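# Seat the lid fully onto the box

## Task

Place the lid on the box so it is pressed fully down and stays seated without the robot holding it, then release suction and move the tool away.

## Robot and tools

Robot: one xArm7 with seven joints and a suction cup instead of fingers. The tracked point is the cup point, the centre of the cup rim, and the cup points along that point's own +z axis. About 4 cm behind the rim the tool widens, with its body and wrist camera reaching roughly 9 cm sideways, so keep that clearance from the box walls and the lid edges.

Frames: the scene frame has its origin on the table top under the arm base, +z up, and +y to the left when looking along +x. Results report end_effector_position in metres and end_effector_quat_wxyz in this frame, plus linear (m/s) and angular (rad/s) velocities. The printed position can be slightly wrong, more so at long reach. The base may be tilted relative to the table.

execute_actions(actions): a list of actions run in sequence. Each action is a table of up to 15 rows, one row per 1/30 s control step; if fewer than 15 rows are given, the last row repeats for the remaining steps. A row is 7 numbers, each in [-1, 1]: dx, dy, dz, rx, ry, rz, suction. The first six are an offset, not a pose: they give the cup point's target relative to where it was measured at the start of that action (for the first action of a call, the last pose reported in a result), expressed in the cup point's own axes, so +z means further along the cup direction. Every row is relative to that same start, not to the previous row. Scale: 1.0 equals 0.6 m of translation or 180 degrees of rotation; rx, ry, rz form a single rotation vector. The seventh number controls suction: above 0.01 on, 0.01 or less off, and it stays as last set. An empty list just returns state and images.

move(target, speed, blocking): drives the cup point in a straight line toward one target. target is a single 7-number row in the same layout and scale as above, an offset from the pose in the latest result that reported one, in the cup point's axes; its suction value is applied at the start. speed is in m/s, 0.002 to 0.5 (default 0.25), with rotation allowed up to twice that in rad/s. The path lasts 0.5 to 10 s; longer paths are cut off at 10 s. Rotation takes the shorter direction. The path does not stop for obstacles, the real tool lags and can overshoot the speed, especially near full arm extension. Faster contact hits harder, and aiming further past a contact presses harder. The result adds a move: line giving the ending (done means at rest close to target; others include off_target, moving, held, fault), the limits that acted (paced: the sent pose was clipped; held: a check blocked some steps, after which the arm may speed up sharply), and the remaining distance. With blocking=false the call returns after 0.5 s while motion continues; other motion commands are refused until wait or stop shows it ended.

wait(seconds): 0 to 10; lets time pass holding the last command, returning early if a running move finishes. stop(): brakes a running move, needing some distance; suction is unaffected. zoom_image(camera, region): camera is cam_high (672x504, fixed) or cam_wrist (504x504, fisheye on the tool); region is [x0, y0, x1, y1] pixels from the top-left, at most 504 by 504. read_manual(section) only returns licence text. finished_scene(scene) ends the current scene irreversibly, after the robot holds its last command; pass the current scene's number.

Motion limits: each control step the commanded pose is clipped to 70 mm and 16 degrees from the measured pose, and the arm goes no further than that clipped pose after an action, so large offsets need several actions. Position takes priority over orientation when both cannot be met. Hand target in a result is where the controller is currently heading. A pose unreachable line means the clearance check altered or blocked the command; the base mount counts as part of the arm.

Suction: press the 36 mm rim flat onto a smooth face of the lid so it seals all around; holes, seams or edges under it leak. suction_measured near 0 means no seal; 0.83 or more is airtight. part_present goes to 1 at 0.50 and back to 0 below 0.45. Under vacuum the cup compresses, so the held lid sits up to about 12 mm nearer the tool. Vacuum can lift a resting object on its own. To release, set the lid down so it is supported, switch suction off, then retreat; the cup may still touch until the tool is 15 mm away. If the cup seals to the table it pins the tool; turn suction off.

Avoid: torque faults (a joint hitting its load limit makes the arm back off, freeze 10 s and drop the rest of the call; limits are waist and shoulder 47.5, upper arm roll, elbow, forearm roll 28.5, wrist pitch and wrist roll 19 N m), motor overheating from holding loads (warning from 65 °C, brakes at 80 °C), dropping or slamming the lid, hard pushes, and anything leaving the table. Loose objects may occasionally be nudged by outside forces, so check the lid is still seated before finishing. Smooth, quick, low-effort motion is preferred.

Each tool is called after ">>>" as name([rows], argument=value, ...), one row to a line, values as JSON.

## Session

>>> execute_actions(actions=[])

Scene clock: 0.00 s.
end_effector_position=(+0.4008, +0.0048, +0.2570) suction_measured=0.00 part_present=0 end_effector_quat_wxyz=(-0.002, -0.007, +1.000, -0.001) end_effector_velocity=(+0.000, +0.000, +0.000) end_effector_angular_velocity=(-0.001, -0.001, +0.001)
Joint positions: [ 0.003 -0.247  0.001  0.921  0.001  1.17   2.353]
Joint velocities: [ 0.001 -0.    -0.     0.    -0.001 -0.     0.   ]
Joint torques (N m, as the arm reports them, + toward a larger angle): no reading
Hand target: +0.401, +0.005, +0.257; -0.002, -0.007, +1.000, -0.001
camera_calibration (this result's frames):
cam_wrist: T_world_to_cam=[[0.0532193, -0.998059, 0.032337, -0.0186187], [-0.880643, -0.0316422, 0.472722, 0.25127], [-0.470781, -0.0536353, -0.880618, 0.495695], [0, 0, 0, 1]] pos_world=[0.455634, 0.015955, 0.318339]

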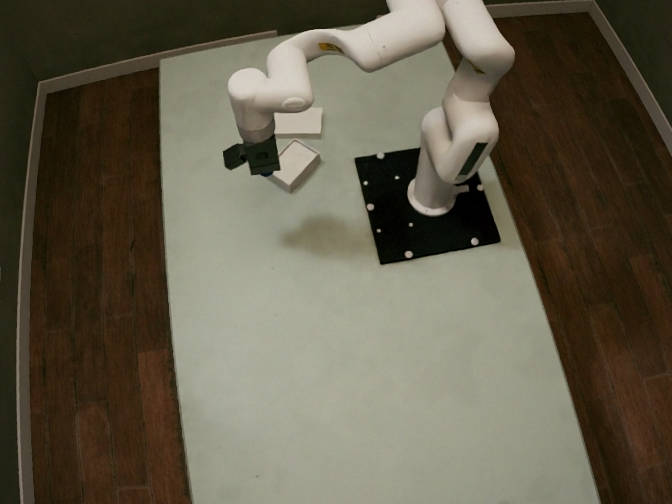

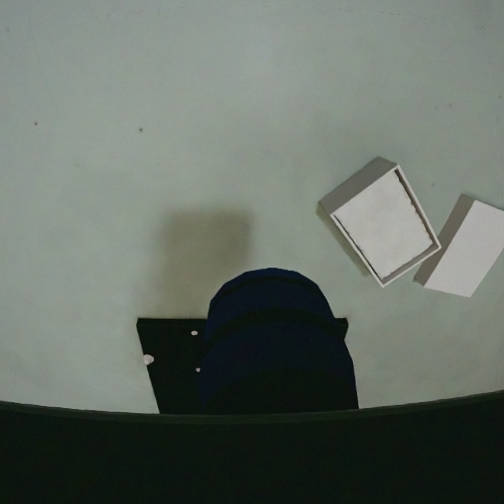

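>>> zoom_image(camera="cam_wrist", region=[304, 140, 504, 320])

Region (304, 140, 504, 320) of cam_wrist's 504x504 image, scaled by 2.520, with more detail than that image has; it fills the top 454 rows of this view, and the rest is white.

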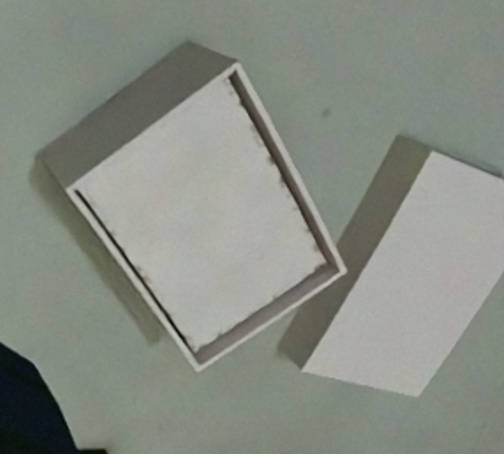

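>>> move(target=[0.158,-0.498,0.32,0,0,0.57,0], speed=0.4)

Scene clock: 10.67 s.
end_effector_position=(+0.3086, -0.2951, +0.0658) suction_measured=0.00 part_present=0 end_effector_quat_wxyz=(-0.001, +0.776, +0.631, -0.002) end_effector_velocity=(-0.002, -0.003, -0.001) end_effector_angular_velocity=(-0.001, +0.000, -0.010)
Joint positions: [-0.45   0.156 -0.316  0.744  0.085  0.599  3.306]
Joint velocities: [-0.004  0.004 -0.003  0.002  0.002 -0.003  0.002]
Joint torques (N m, as the arm reports them, + toward a larger angle): [ -0.74 -27.96  -0.56  13.9    0.73  -1.69   0.24]
Hand target: +0.308, -0.295, +0.066; -0.001, +0.776, +0.631, -0.002
Off the commanded pose: 0.001 m, 0 deg.
move: done
camera_calibration (this result's frames):
cam_wrist: T_world_to_cam=[[-0.985694, 0.164888, 0.0349132, 0.356774], [0.161945, 0.869164, 0.467255, 0.195383], [0.0466994, 0.466225, -0.883433, 0.261798], [0, 0, 0, 1]] pos_world=[0.307803, -0.350704, 0.127531]

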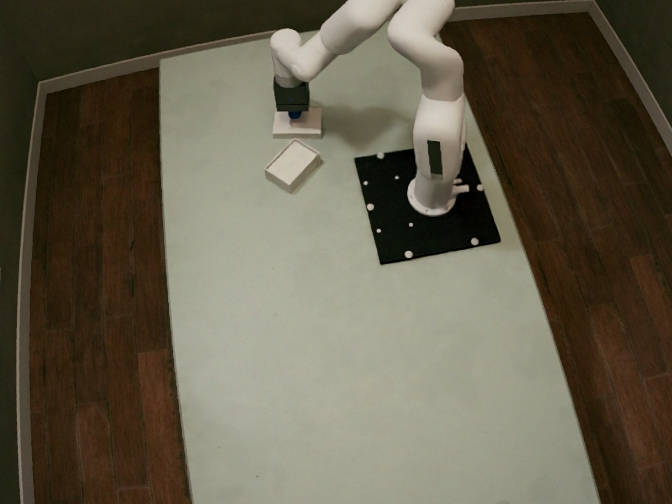

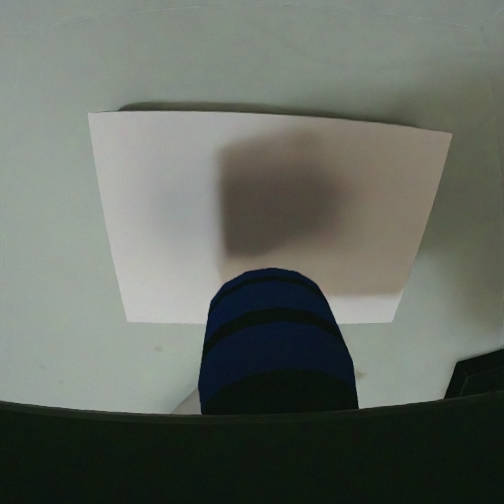

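>>> move(target=[-0.014,-0.0035,0.05,0,0,0,0], speed=0.12)

>>> move(target=[0,0,0.027,0,0,0,1], speed=0.03)

>>> move(target=[0,0,-0.1,0,0,0,1], speed=0.15)

Scene clock: 15.03 s.
end_effector_position=(+0.3049, -0.3029, +0.0361) suction_measured=0.00 part_present=0 end_effector_quat_wxyz=(-0.001, +0.776, +0.631, -0.002) end_effector_velocity=(-0.000, +0.001, -0.002) end_effector_angular_velocity=(+0.002, +0.002, +0.002)
Joint positions: [-0.475  0.245 -0.302  0.747  0.146  0.518  3.243]
Joint velocities: [ 0.     0.005  0.002 -0.002  0.004 -0.004 -0.004]
Joint torques (N m, as the arm reports them, + toward a larger angle): [ -1.07 -28.44  -1.55  13.12   0.42  -1.79   0.15]
Hand target: +0.305, -0.303, +0.036; -0.001, +0.776, +0.631, -0.002
Off the commanded pose: 0.000 m, 0 deg.
move: done
camera_calibration (this result's frames):
cam_wrist: T_world_to_cam=[[-0.985718, 0.164854, 0.0344033, 0.355453], [0.161684, 0.86928, 0.467129, 0.21682], [0.0471021, 0.46602, -0.88352, 0.239201], [0, 0, 0, 1]] pos_world=[0.304053, -0.358548, 0.0978272]

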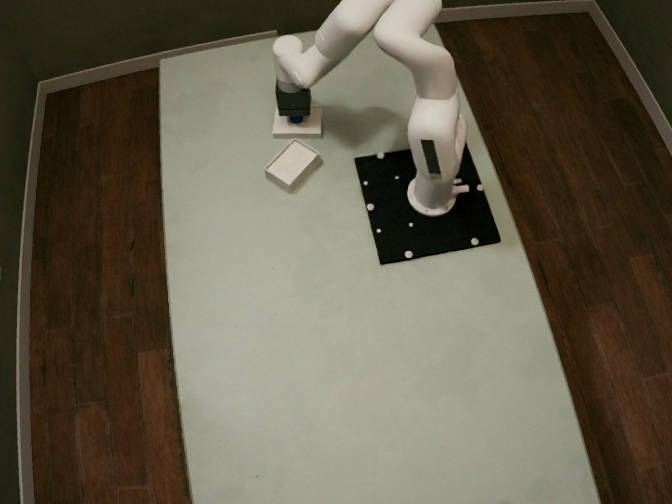

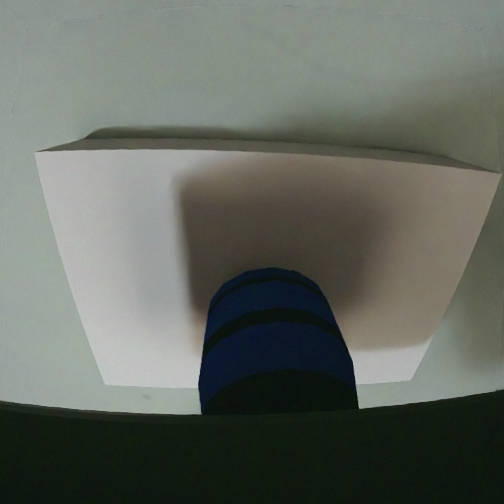

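Scene clock: 15.87 s.
end_effector_position=(+0.3049, -0.3030, +0.0201) suction_measured=0.88 part_present=1 end_effector_quat_wxyz=(-0.001, +0.776, +0.631, -0.002) end_effector_velocity=(+0.001, -0.000, -0.000) end_effector_angular_velocity=(-0.000, -0.002, -0.001)
Joint positions: [-0.486  0.291 -0.286  0.747  0.178  0.474  3.219]
Joint velocities: [-0.001  0.002  0.001  0.002  0.004 -0.001 -0.002]
Joint torques (N m, as the arm reports them, + toward a larger angle): [ -0.87 -30.57  -1.22  12.32   0.18  -2.06   0.29]
Hand target: +0.305, -0.303, +0.020; -0.001, +0.776, +0.631, -0.002
Off the commanded pose: 0.000 m, 0 deg.
move: done
camera_calibration (this result's frames):
cam_wrist: T_world_to_cam=[[-0.985716, 0.164904, 0.0342187, 0.356028], [0.161645, 0.869309, 0.46709, 0.224399], [0.0472784, 0.465949, -0.883548, 0.224964], [0, 0, 0, 1]] pos_world=[0.304034, -0.358605, 0.0817692]

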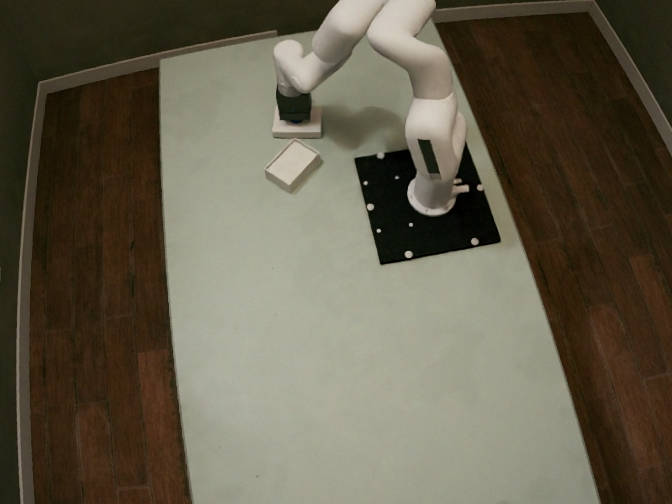

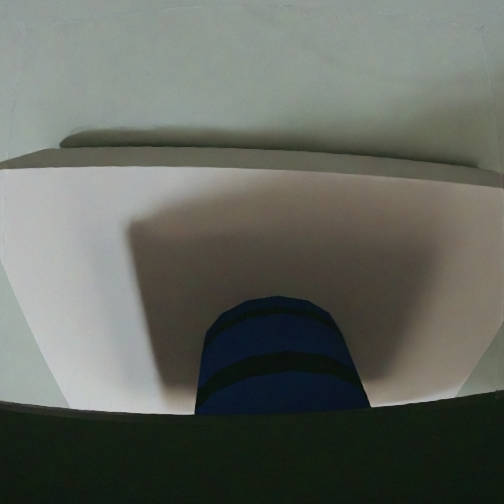

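Scene clock: 16.73 s.
end_effector_position=(+0.3049, -0.3027, +0.0797) suction_measured=0.89 part_present=1 end_effector_quat_wxyz=(-0.001, +0.776, +0.631, -0.002) end_effector_velocity=(+0.000, -0.001, +0.003) end_effector_angular_velocity=(-0.003, -0.001, +0.001)
Joint positions: [-0.46   0.128 -0.327  0.761  0.068  0.642  3.299]
Joint velocities: [-0.    -0.005 -0.001  0.002 -0.005  0.004  0.002]
Joint torques (N m, as the arm reports them, + toward a larger angle): [ -1.   -27.21  -0.47  14.63   0.44  -2.01   0.37]
Hand target: +0.305, -0.303, +0.080; -0.001, +0.776, +0.631, -0.002
Off the commanded pose: 0.000 m, 0 deg.
move: done
camera_calibration (this result's frames):
cam_wrist: T_world_to_cam=[[-0.985706, 0.164775, 0.0351109, 0.353824], [0.161936, 0.869152, 0.467282, 0.196197], [0.0464797, 0.466288, -0.883411, 0.277841], [0, 0, 0, 1]] pos_world=[0.304081, -0.35838, 0.141345]

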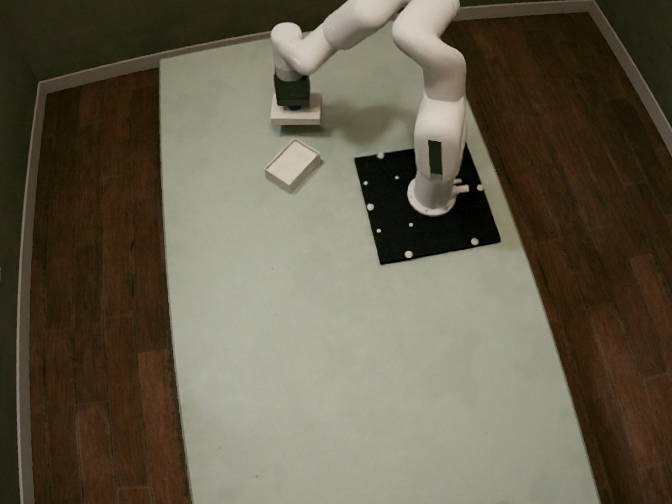

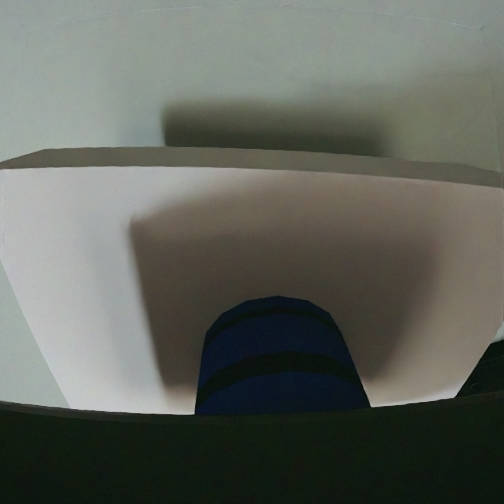

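>>> move(target=[0.2595,-0.0053,0.0125,0,0,-0.3017,1], speed=0.3)

>>> zoom_image(camera="cam_wrist", region=[0, 100, 150, 200])

>>> zoom_image(camera="cam_wrist", region=[354, 110, 504, 210])

Scene clock: 21.43 s.
end_effector_position=(+0.3338, -0.1501, +0.0720) suction_measured=0.89 part_present=1 end_effector_quat_wxyz=(-0.002, +0.403, +0.915, -0.001) end_effector_velocity=(+0.001, +0.001, +0.001) end_effector_angular_velocity=(+0.001, -0.005, +0.007)
Joint positions: [-0.287 -0.042 -0.145  0.528 -0.012  0.572  2.771]
Joint velocities: [ 0.002 -0.003  0.002 -0.001  0.005 -0.002 -0.007]
Joint torques (N m, as the arm reports them, + toward a larger angle): [ -1.55 -22.98   0.37  13.63   0.42  -2.12   0.58]
Hand target: +0.334, -0.150, +0.072; -0.002, +0.402, +0.916, -0.001
Off the commanded pose: 0.001 m, 0 deg.
move: done
camera_calibration (this result's frames):
cam_wrist: T_world_to_cam=[[-0.709881, -0.703451, 0.0350235, 0.135029], [-0.609335, 0.638324, 0.470376, 0.285019], [-0.353243, 0.31257, -0.881771, 0.308785], [0, 0, 0, 1]] pos_world=[0.378603, -0.183465, 0.133482]

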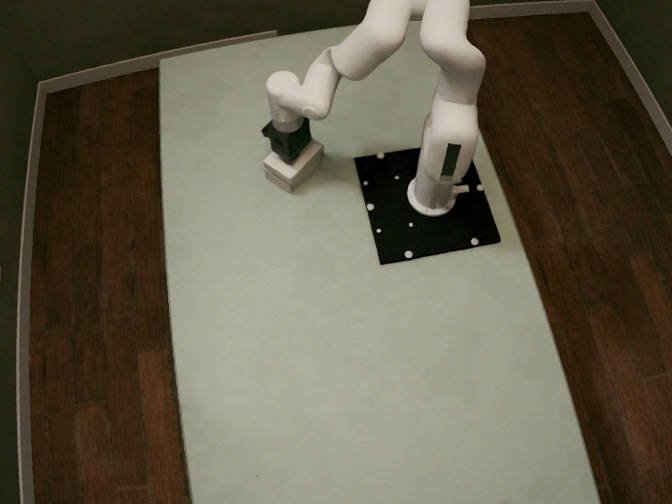

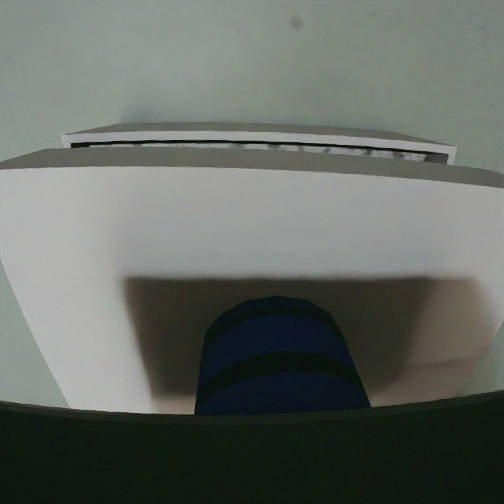

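Region (0, 100, 150, 200) of cam_wrist's 504x504 image, scaled by 3.360, with more detail than that image has.

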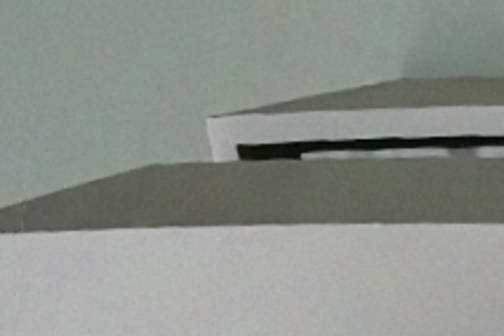

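Region (354, 110, 504, 210) of cam_wrist's 504x504 image, scaled by 3.360, with more detail than that image has.

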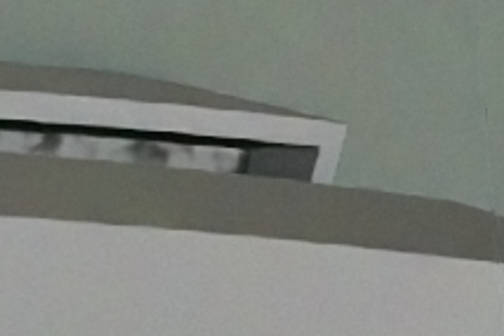

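>>> move(target=[0,0.0057,0,0,0,-0.0046,1], speed=0.03)

>>> zoom_image(camera="cam_wrist", region=[0, 100, 150, 200])

>>> zoom_image(camera="cam_wrist", region=[354, 110, 504, 210])

Scene clock: 27.37 s.
end_effector_position=(+0.3363, -0.1478, +0.0720) suction_measured=0.89 part_present=1 end_effector_quat_wxyz=(-0.002, +0.396, +0.918, -0.001) end_effector_velocity=(+0.000, +0.000, +0.000) end_effector_angular_velocity=(-0.000, -0.001, +0.003)
Joint positions: [-0.282 -0.038 -0.141  0.533 -0.01   0.573  2.764]
Joint velocities: [ 0.001 -0.001  0.    -0.    -0.     0.    -0.001]
Joint torques (N m, as the arm reports them, + toward a larger angle): [ -1.04 -22.32   0.39  13.66   0.5   -1.95   0.26]
Hand target: +0.336, -0.148, +0.072; -0.002, +0.396, +0.918, -0.001
Off the commanded pose: 0.000 m, 0 deg.
move: done
camera_calibration (this result's frames):
cam_wrist: T_world_to_cam=[[-0.699758, -0.713522, 0.034997, 0.133516], [-0.618381, 0.629526, 0.470427, 0.286829], [-0.357692, 0.307543, -0.881745, 0.309691], [0, 0, 0, 1]] pos_world=[0.381573, -0.180543, 0.133463]

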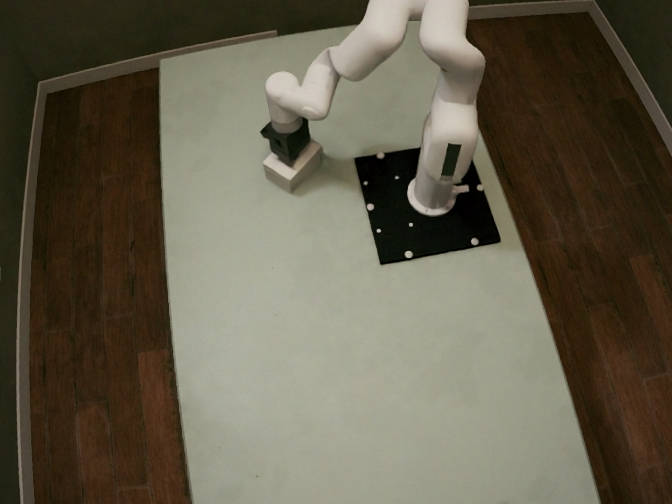

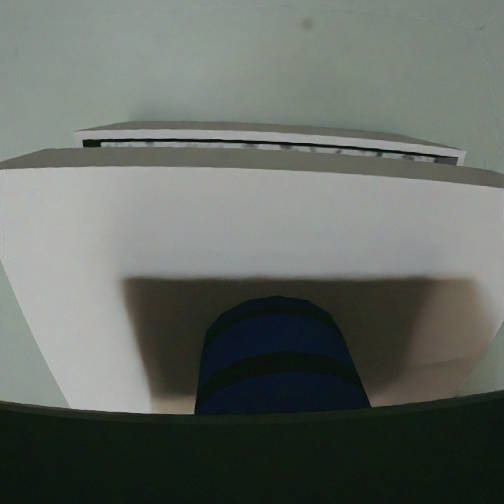

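Region (0, 100, 150, 200) of cam_wrist's 504x504 image, scaled by 3.360, with more detail than that image has.

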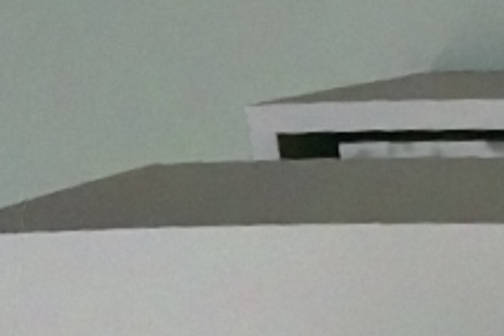

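Region (354, 110, 504, 210) of cam_wrist's 504x504 image, scaled by 3.360, with more detail than that image has.

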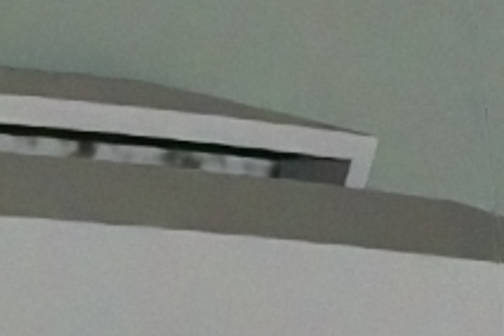

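>>> move(target=[-0.0106,-0.0006,0.01,0,0,0,1], speed=0.03)

>>> move(target=[0,0,0.018,0,0,0,1], speed=0.015)

Scene clock: 29.93 s.
end_effector_position=(+0.3403, -0.1527, +0.0660) suction_measured=0.89 part_present=1 end_effector_quat_wxyz=(-0.002, +0.396, +0.918, -0.001) end_effector_velocity=(+0.001, -0.000, -0.000) end_effector_angular_velocity=(-0.001, -0.002, +0.003)
Joint positions: [-0.285 -0.003 -0.144  0.55  -0.001  0.555  2.75 ]
Joint velocities: [ 0.001  0.002 -0.     0.001 -0.    -0.003 -0.002]
Joint torques (N m, as the arm reports them, + toward a larger angle): [ -1.36 -23.85   0.14  13.67   0.45  -1.9    0.26]
Hand target: +0.340, -0.153, +0.066; -0.002, +0.396, +0.918, -0.001
Off the commanded pose: 0.000 m, 0 deg.
move: done
camera_calibration (this result's frames):
cam_wrist: T_world_to_cam=[[-0.699751, -0.713531, 0.0349629, 0.133089], [-0.618401, 0.629508, 0.470425, 0.295175], [-0.357672, 0.307559, -0.881747, 0.307361], [0, 0, 0, 1]] pos_world=[0.3856, -0.185383, 0.127504]

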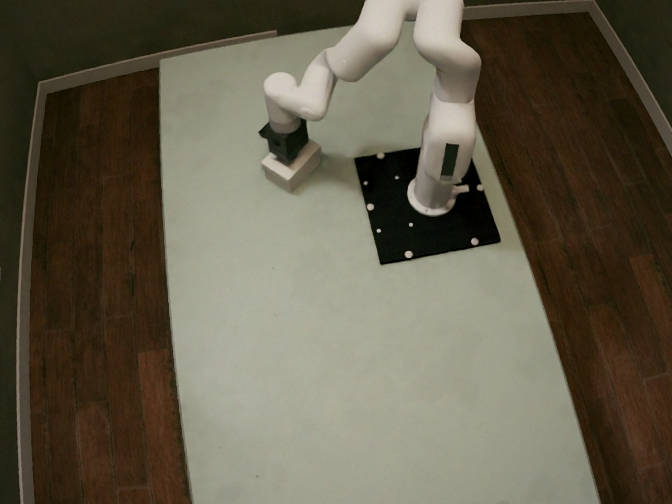

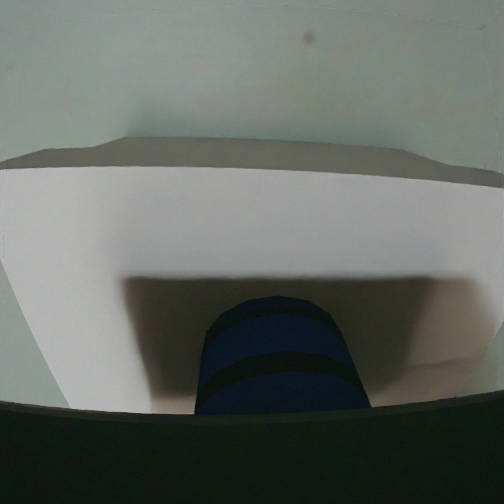

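Scene clock: 30.87 s.
end_effector_position=(+0.3402, -0.1527, +0.0553) suction_measured=0.89 part_present=1 end_effector_quat_wxyz=(-0.002, +0.396, +0.918, -0.001) end_effector_velocity=(+0.001, -0.001, -0.001) end_effector_angular_velocity=(-0.001, -0.002, -0.001)
Joint positions: [-0.284  0.029 -0.144  0.545  0.008  0.518  2.743]
Joint velocities: [-0.001  0.003 -0.     0.     0.001 -0.005 -0.001]
Joint torques (N m, as the arm reports them, + toward a larger angle): [ -1.95 -23.28   0.06  13.    -0.03  -1.91   0.3 ]
Hand target: +0.340, -0.153, +0.055; -0.002, +0.396, +0.918, -0.001
Off the commanded pose: 0.000 m, 0 deg.
move: done
camera_calibration (this result's frames):
cam_wrist: T_world_to_cam=[[-0.699757, -0.713524, 0.0349804, 0.133419], [-0.618358, 0.629493, 0.470502, 0.300152], [-0.357735, 0.307606, -0.881705, 0.297906], [0, 0, 0, 1]] pos_world=[0.385534, -0.185384, 0.116776]

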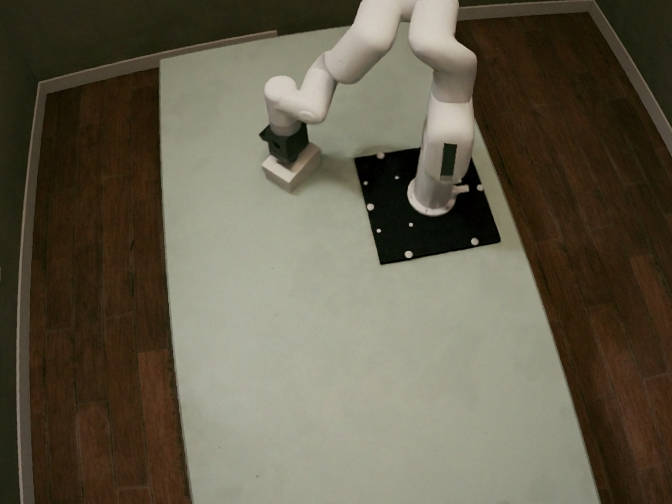

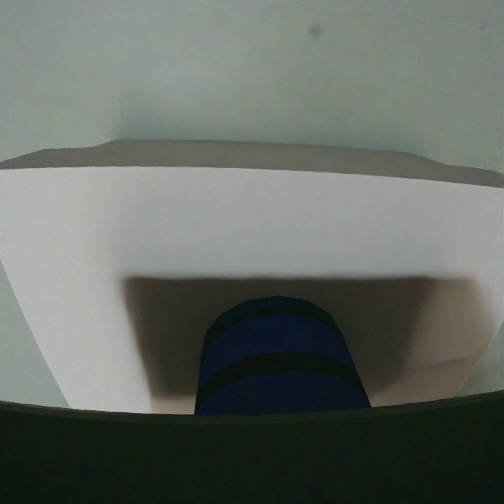

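>>> move(target=[0,0,0.028,0,0,0,1], speed=0.02)

>>> execute_actions([
  [[0,0,0,0,0,0,0]],
])

>>> move(target=[0,0,-0.17,0,0,0,0], speed=0.2)

>>> zoom_image(camera="cam_high", region=[250, 125, 340, 205])

Scene clock: 34.97 s.
end_effector_position=(+0.3401, -0.1527, +0.0386) suction_measured=0.89 part_present=1 end_effector_quat_wxyz=(-0.002, +0.396, +0.918, -0.001) end_effector_velocity=(+0.001, -0.001, +0.000) end_effector_angular_velocity=(-0.002, -0.002, +0.002)
Joint positions: [-0.285  0.082 -0.141  0.54   0.025  0.461  2.731]
Joint velocities: [-0.001  0.002  0.     0.001 -0.001 -0.003 -0.001]
Joint torques (N m, as the arm reports them, + toward a larger angle): [ -1.89 -24.63  -0.13  12.76   0.31  -1.98   0.24]
Hand target: +0.340, -0.153, +0.038; -0.002, +0.396, +0.918, -0.001
Off the commanded pose: 0.000 m, 0 deg.
move: done
camera_calibration (this result's frames):
cam_wrist: T_world_to_cam=[[-0.69977, -0.713511, 0.0349852, 0.133941], [-0.6183, 0.629468, 0.470612, 0.307928], [-0.357808, 0.307689, -0.881647, 0.283135], [0, 0, 0, 1]] pos_world=[0.385428, -0.18538, 0.100025]

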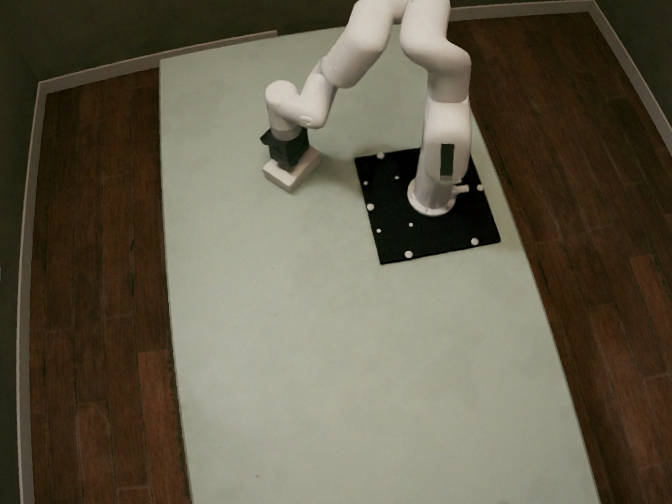

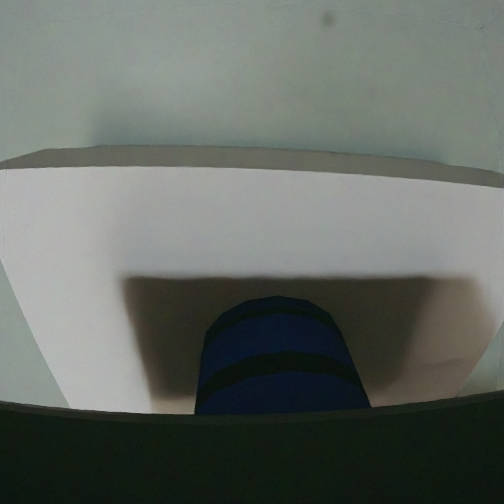

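Scene clock: 35.47 s.
end_effector_position=(+0.3409, -0.1530, +0.0391) suction_measured=0.00 part_present=0 end_effector_quat_wxyz=(-0.001, +0.396, +0.918, -0.001) end_effector_velocity=(-0.002, +0.001, -0.002) end_effector_angular_velocity=(+0.002, +0.007, +0.003)
Joint positions: [-0.285  0.082 -0.141  0.541  0.025  0.46   2.731]
Joint velocities: [ 0.001  0.003  0.    -0.003 -0.002  0.001 -0.   ]
Joint torques (N m, as the arm reports them, + toward a larger angle): [ -2.15 -17.99   0.     8.14   0.54  -0.07   0.22]
Hand target: +0.340, -0.153, +0.039; -0.002, +0.396, +0.918, -0.001
Off the commanded pose: 0.001 m, 0 deg.
camera_calibration (this result's frames):
cam_wrist: T_world_to_cam=[[-0.69984, -0.713484, 0.0341239, 0.134301], [-0.619292, 0.629869, 0.468767, 0.308829], [-0.355951, 0.306929, -0.882662, 0.283331], [0, 0, 0, 1]] pos_world=[0.386097, -0.185663, 0.100734]

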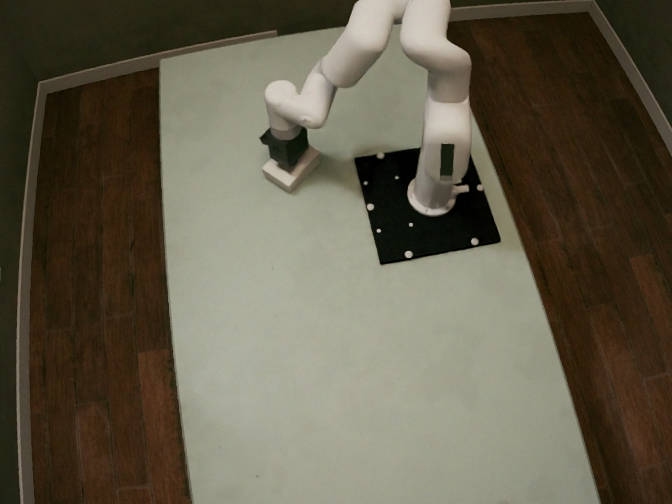

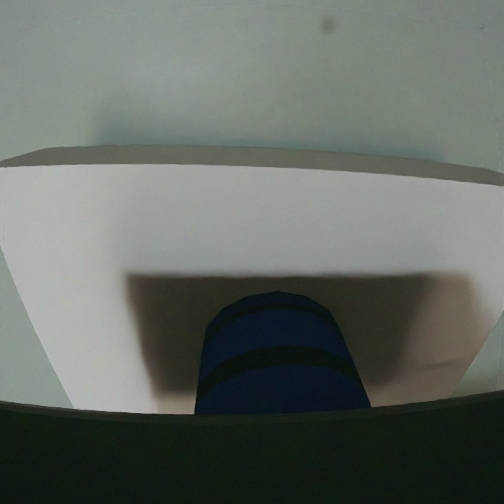

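Scene clock: 36.47 s.
end_effector_position=(+0.3409, -0.1527, +0.1406) suction_measured=0.00 part_present=0 end_effector_quat_wxyz=(-0.001, +0.396, +0.918, -0.001) end_effector_velocity=(+0.002, -0.001, +0.005) end_effector_angular_velocity=(-0.004, -0.008, +0.001)
Joint positions: [-0.287 -0.191 -0.141  0.619 -0.037  0.809  2.778]
Joint velocities: [-0.    -0.008  0.     0.006 -0.002  0.005  0.   ]
Joint torques (N m, as the arm reports them, + toward a larger angle): [ -1.51 -20.3    0.4   15.59   0.82  -1.89   0.52]
Hand target: +0.341, -0.153, +0.141; -0.001, +0.396, +0.918, -0.001
Off the commanded pose: 0.001 m, 0 deg.
move: done
camera_calibration (this result's frames):
cam_wrist: T_world_to_cam=[[-0.699721, -0.713568, 0.0347976, 0.130882], [-0.618801, 0.629696, 0.469647, 0.260683], [-0.357037, 0.307089, -0.882168, 0.373117], [0, 0, 0, 1]] pos_world=[0.386108, -0.185338, 0.202169]

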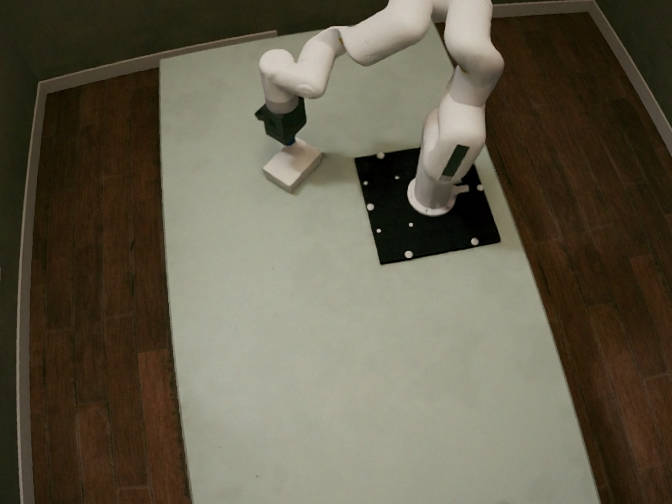

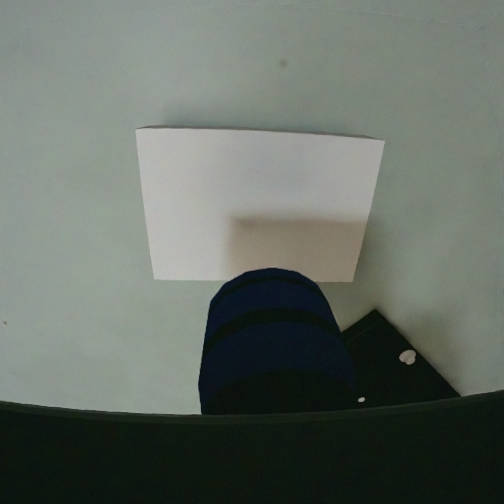

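Region (250, 125, 340, 205) of cam_high's 672x504 image, scaled by 5.600, with more detail than that image has.

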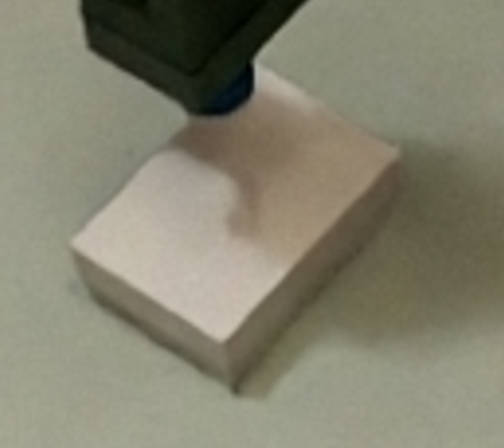

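>>> finished_scene(scene=2)

The scene is finished: the task was done.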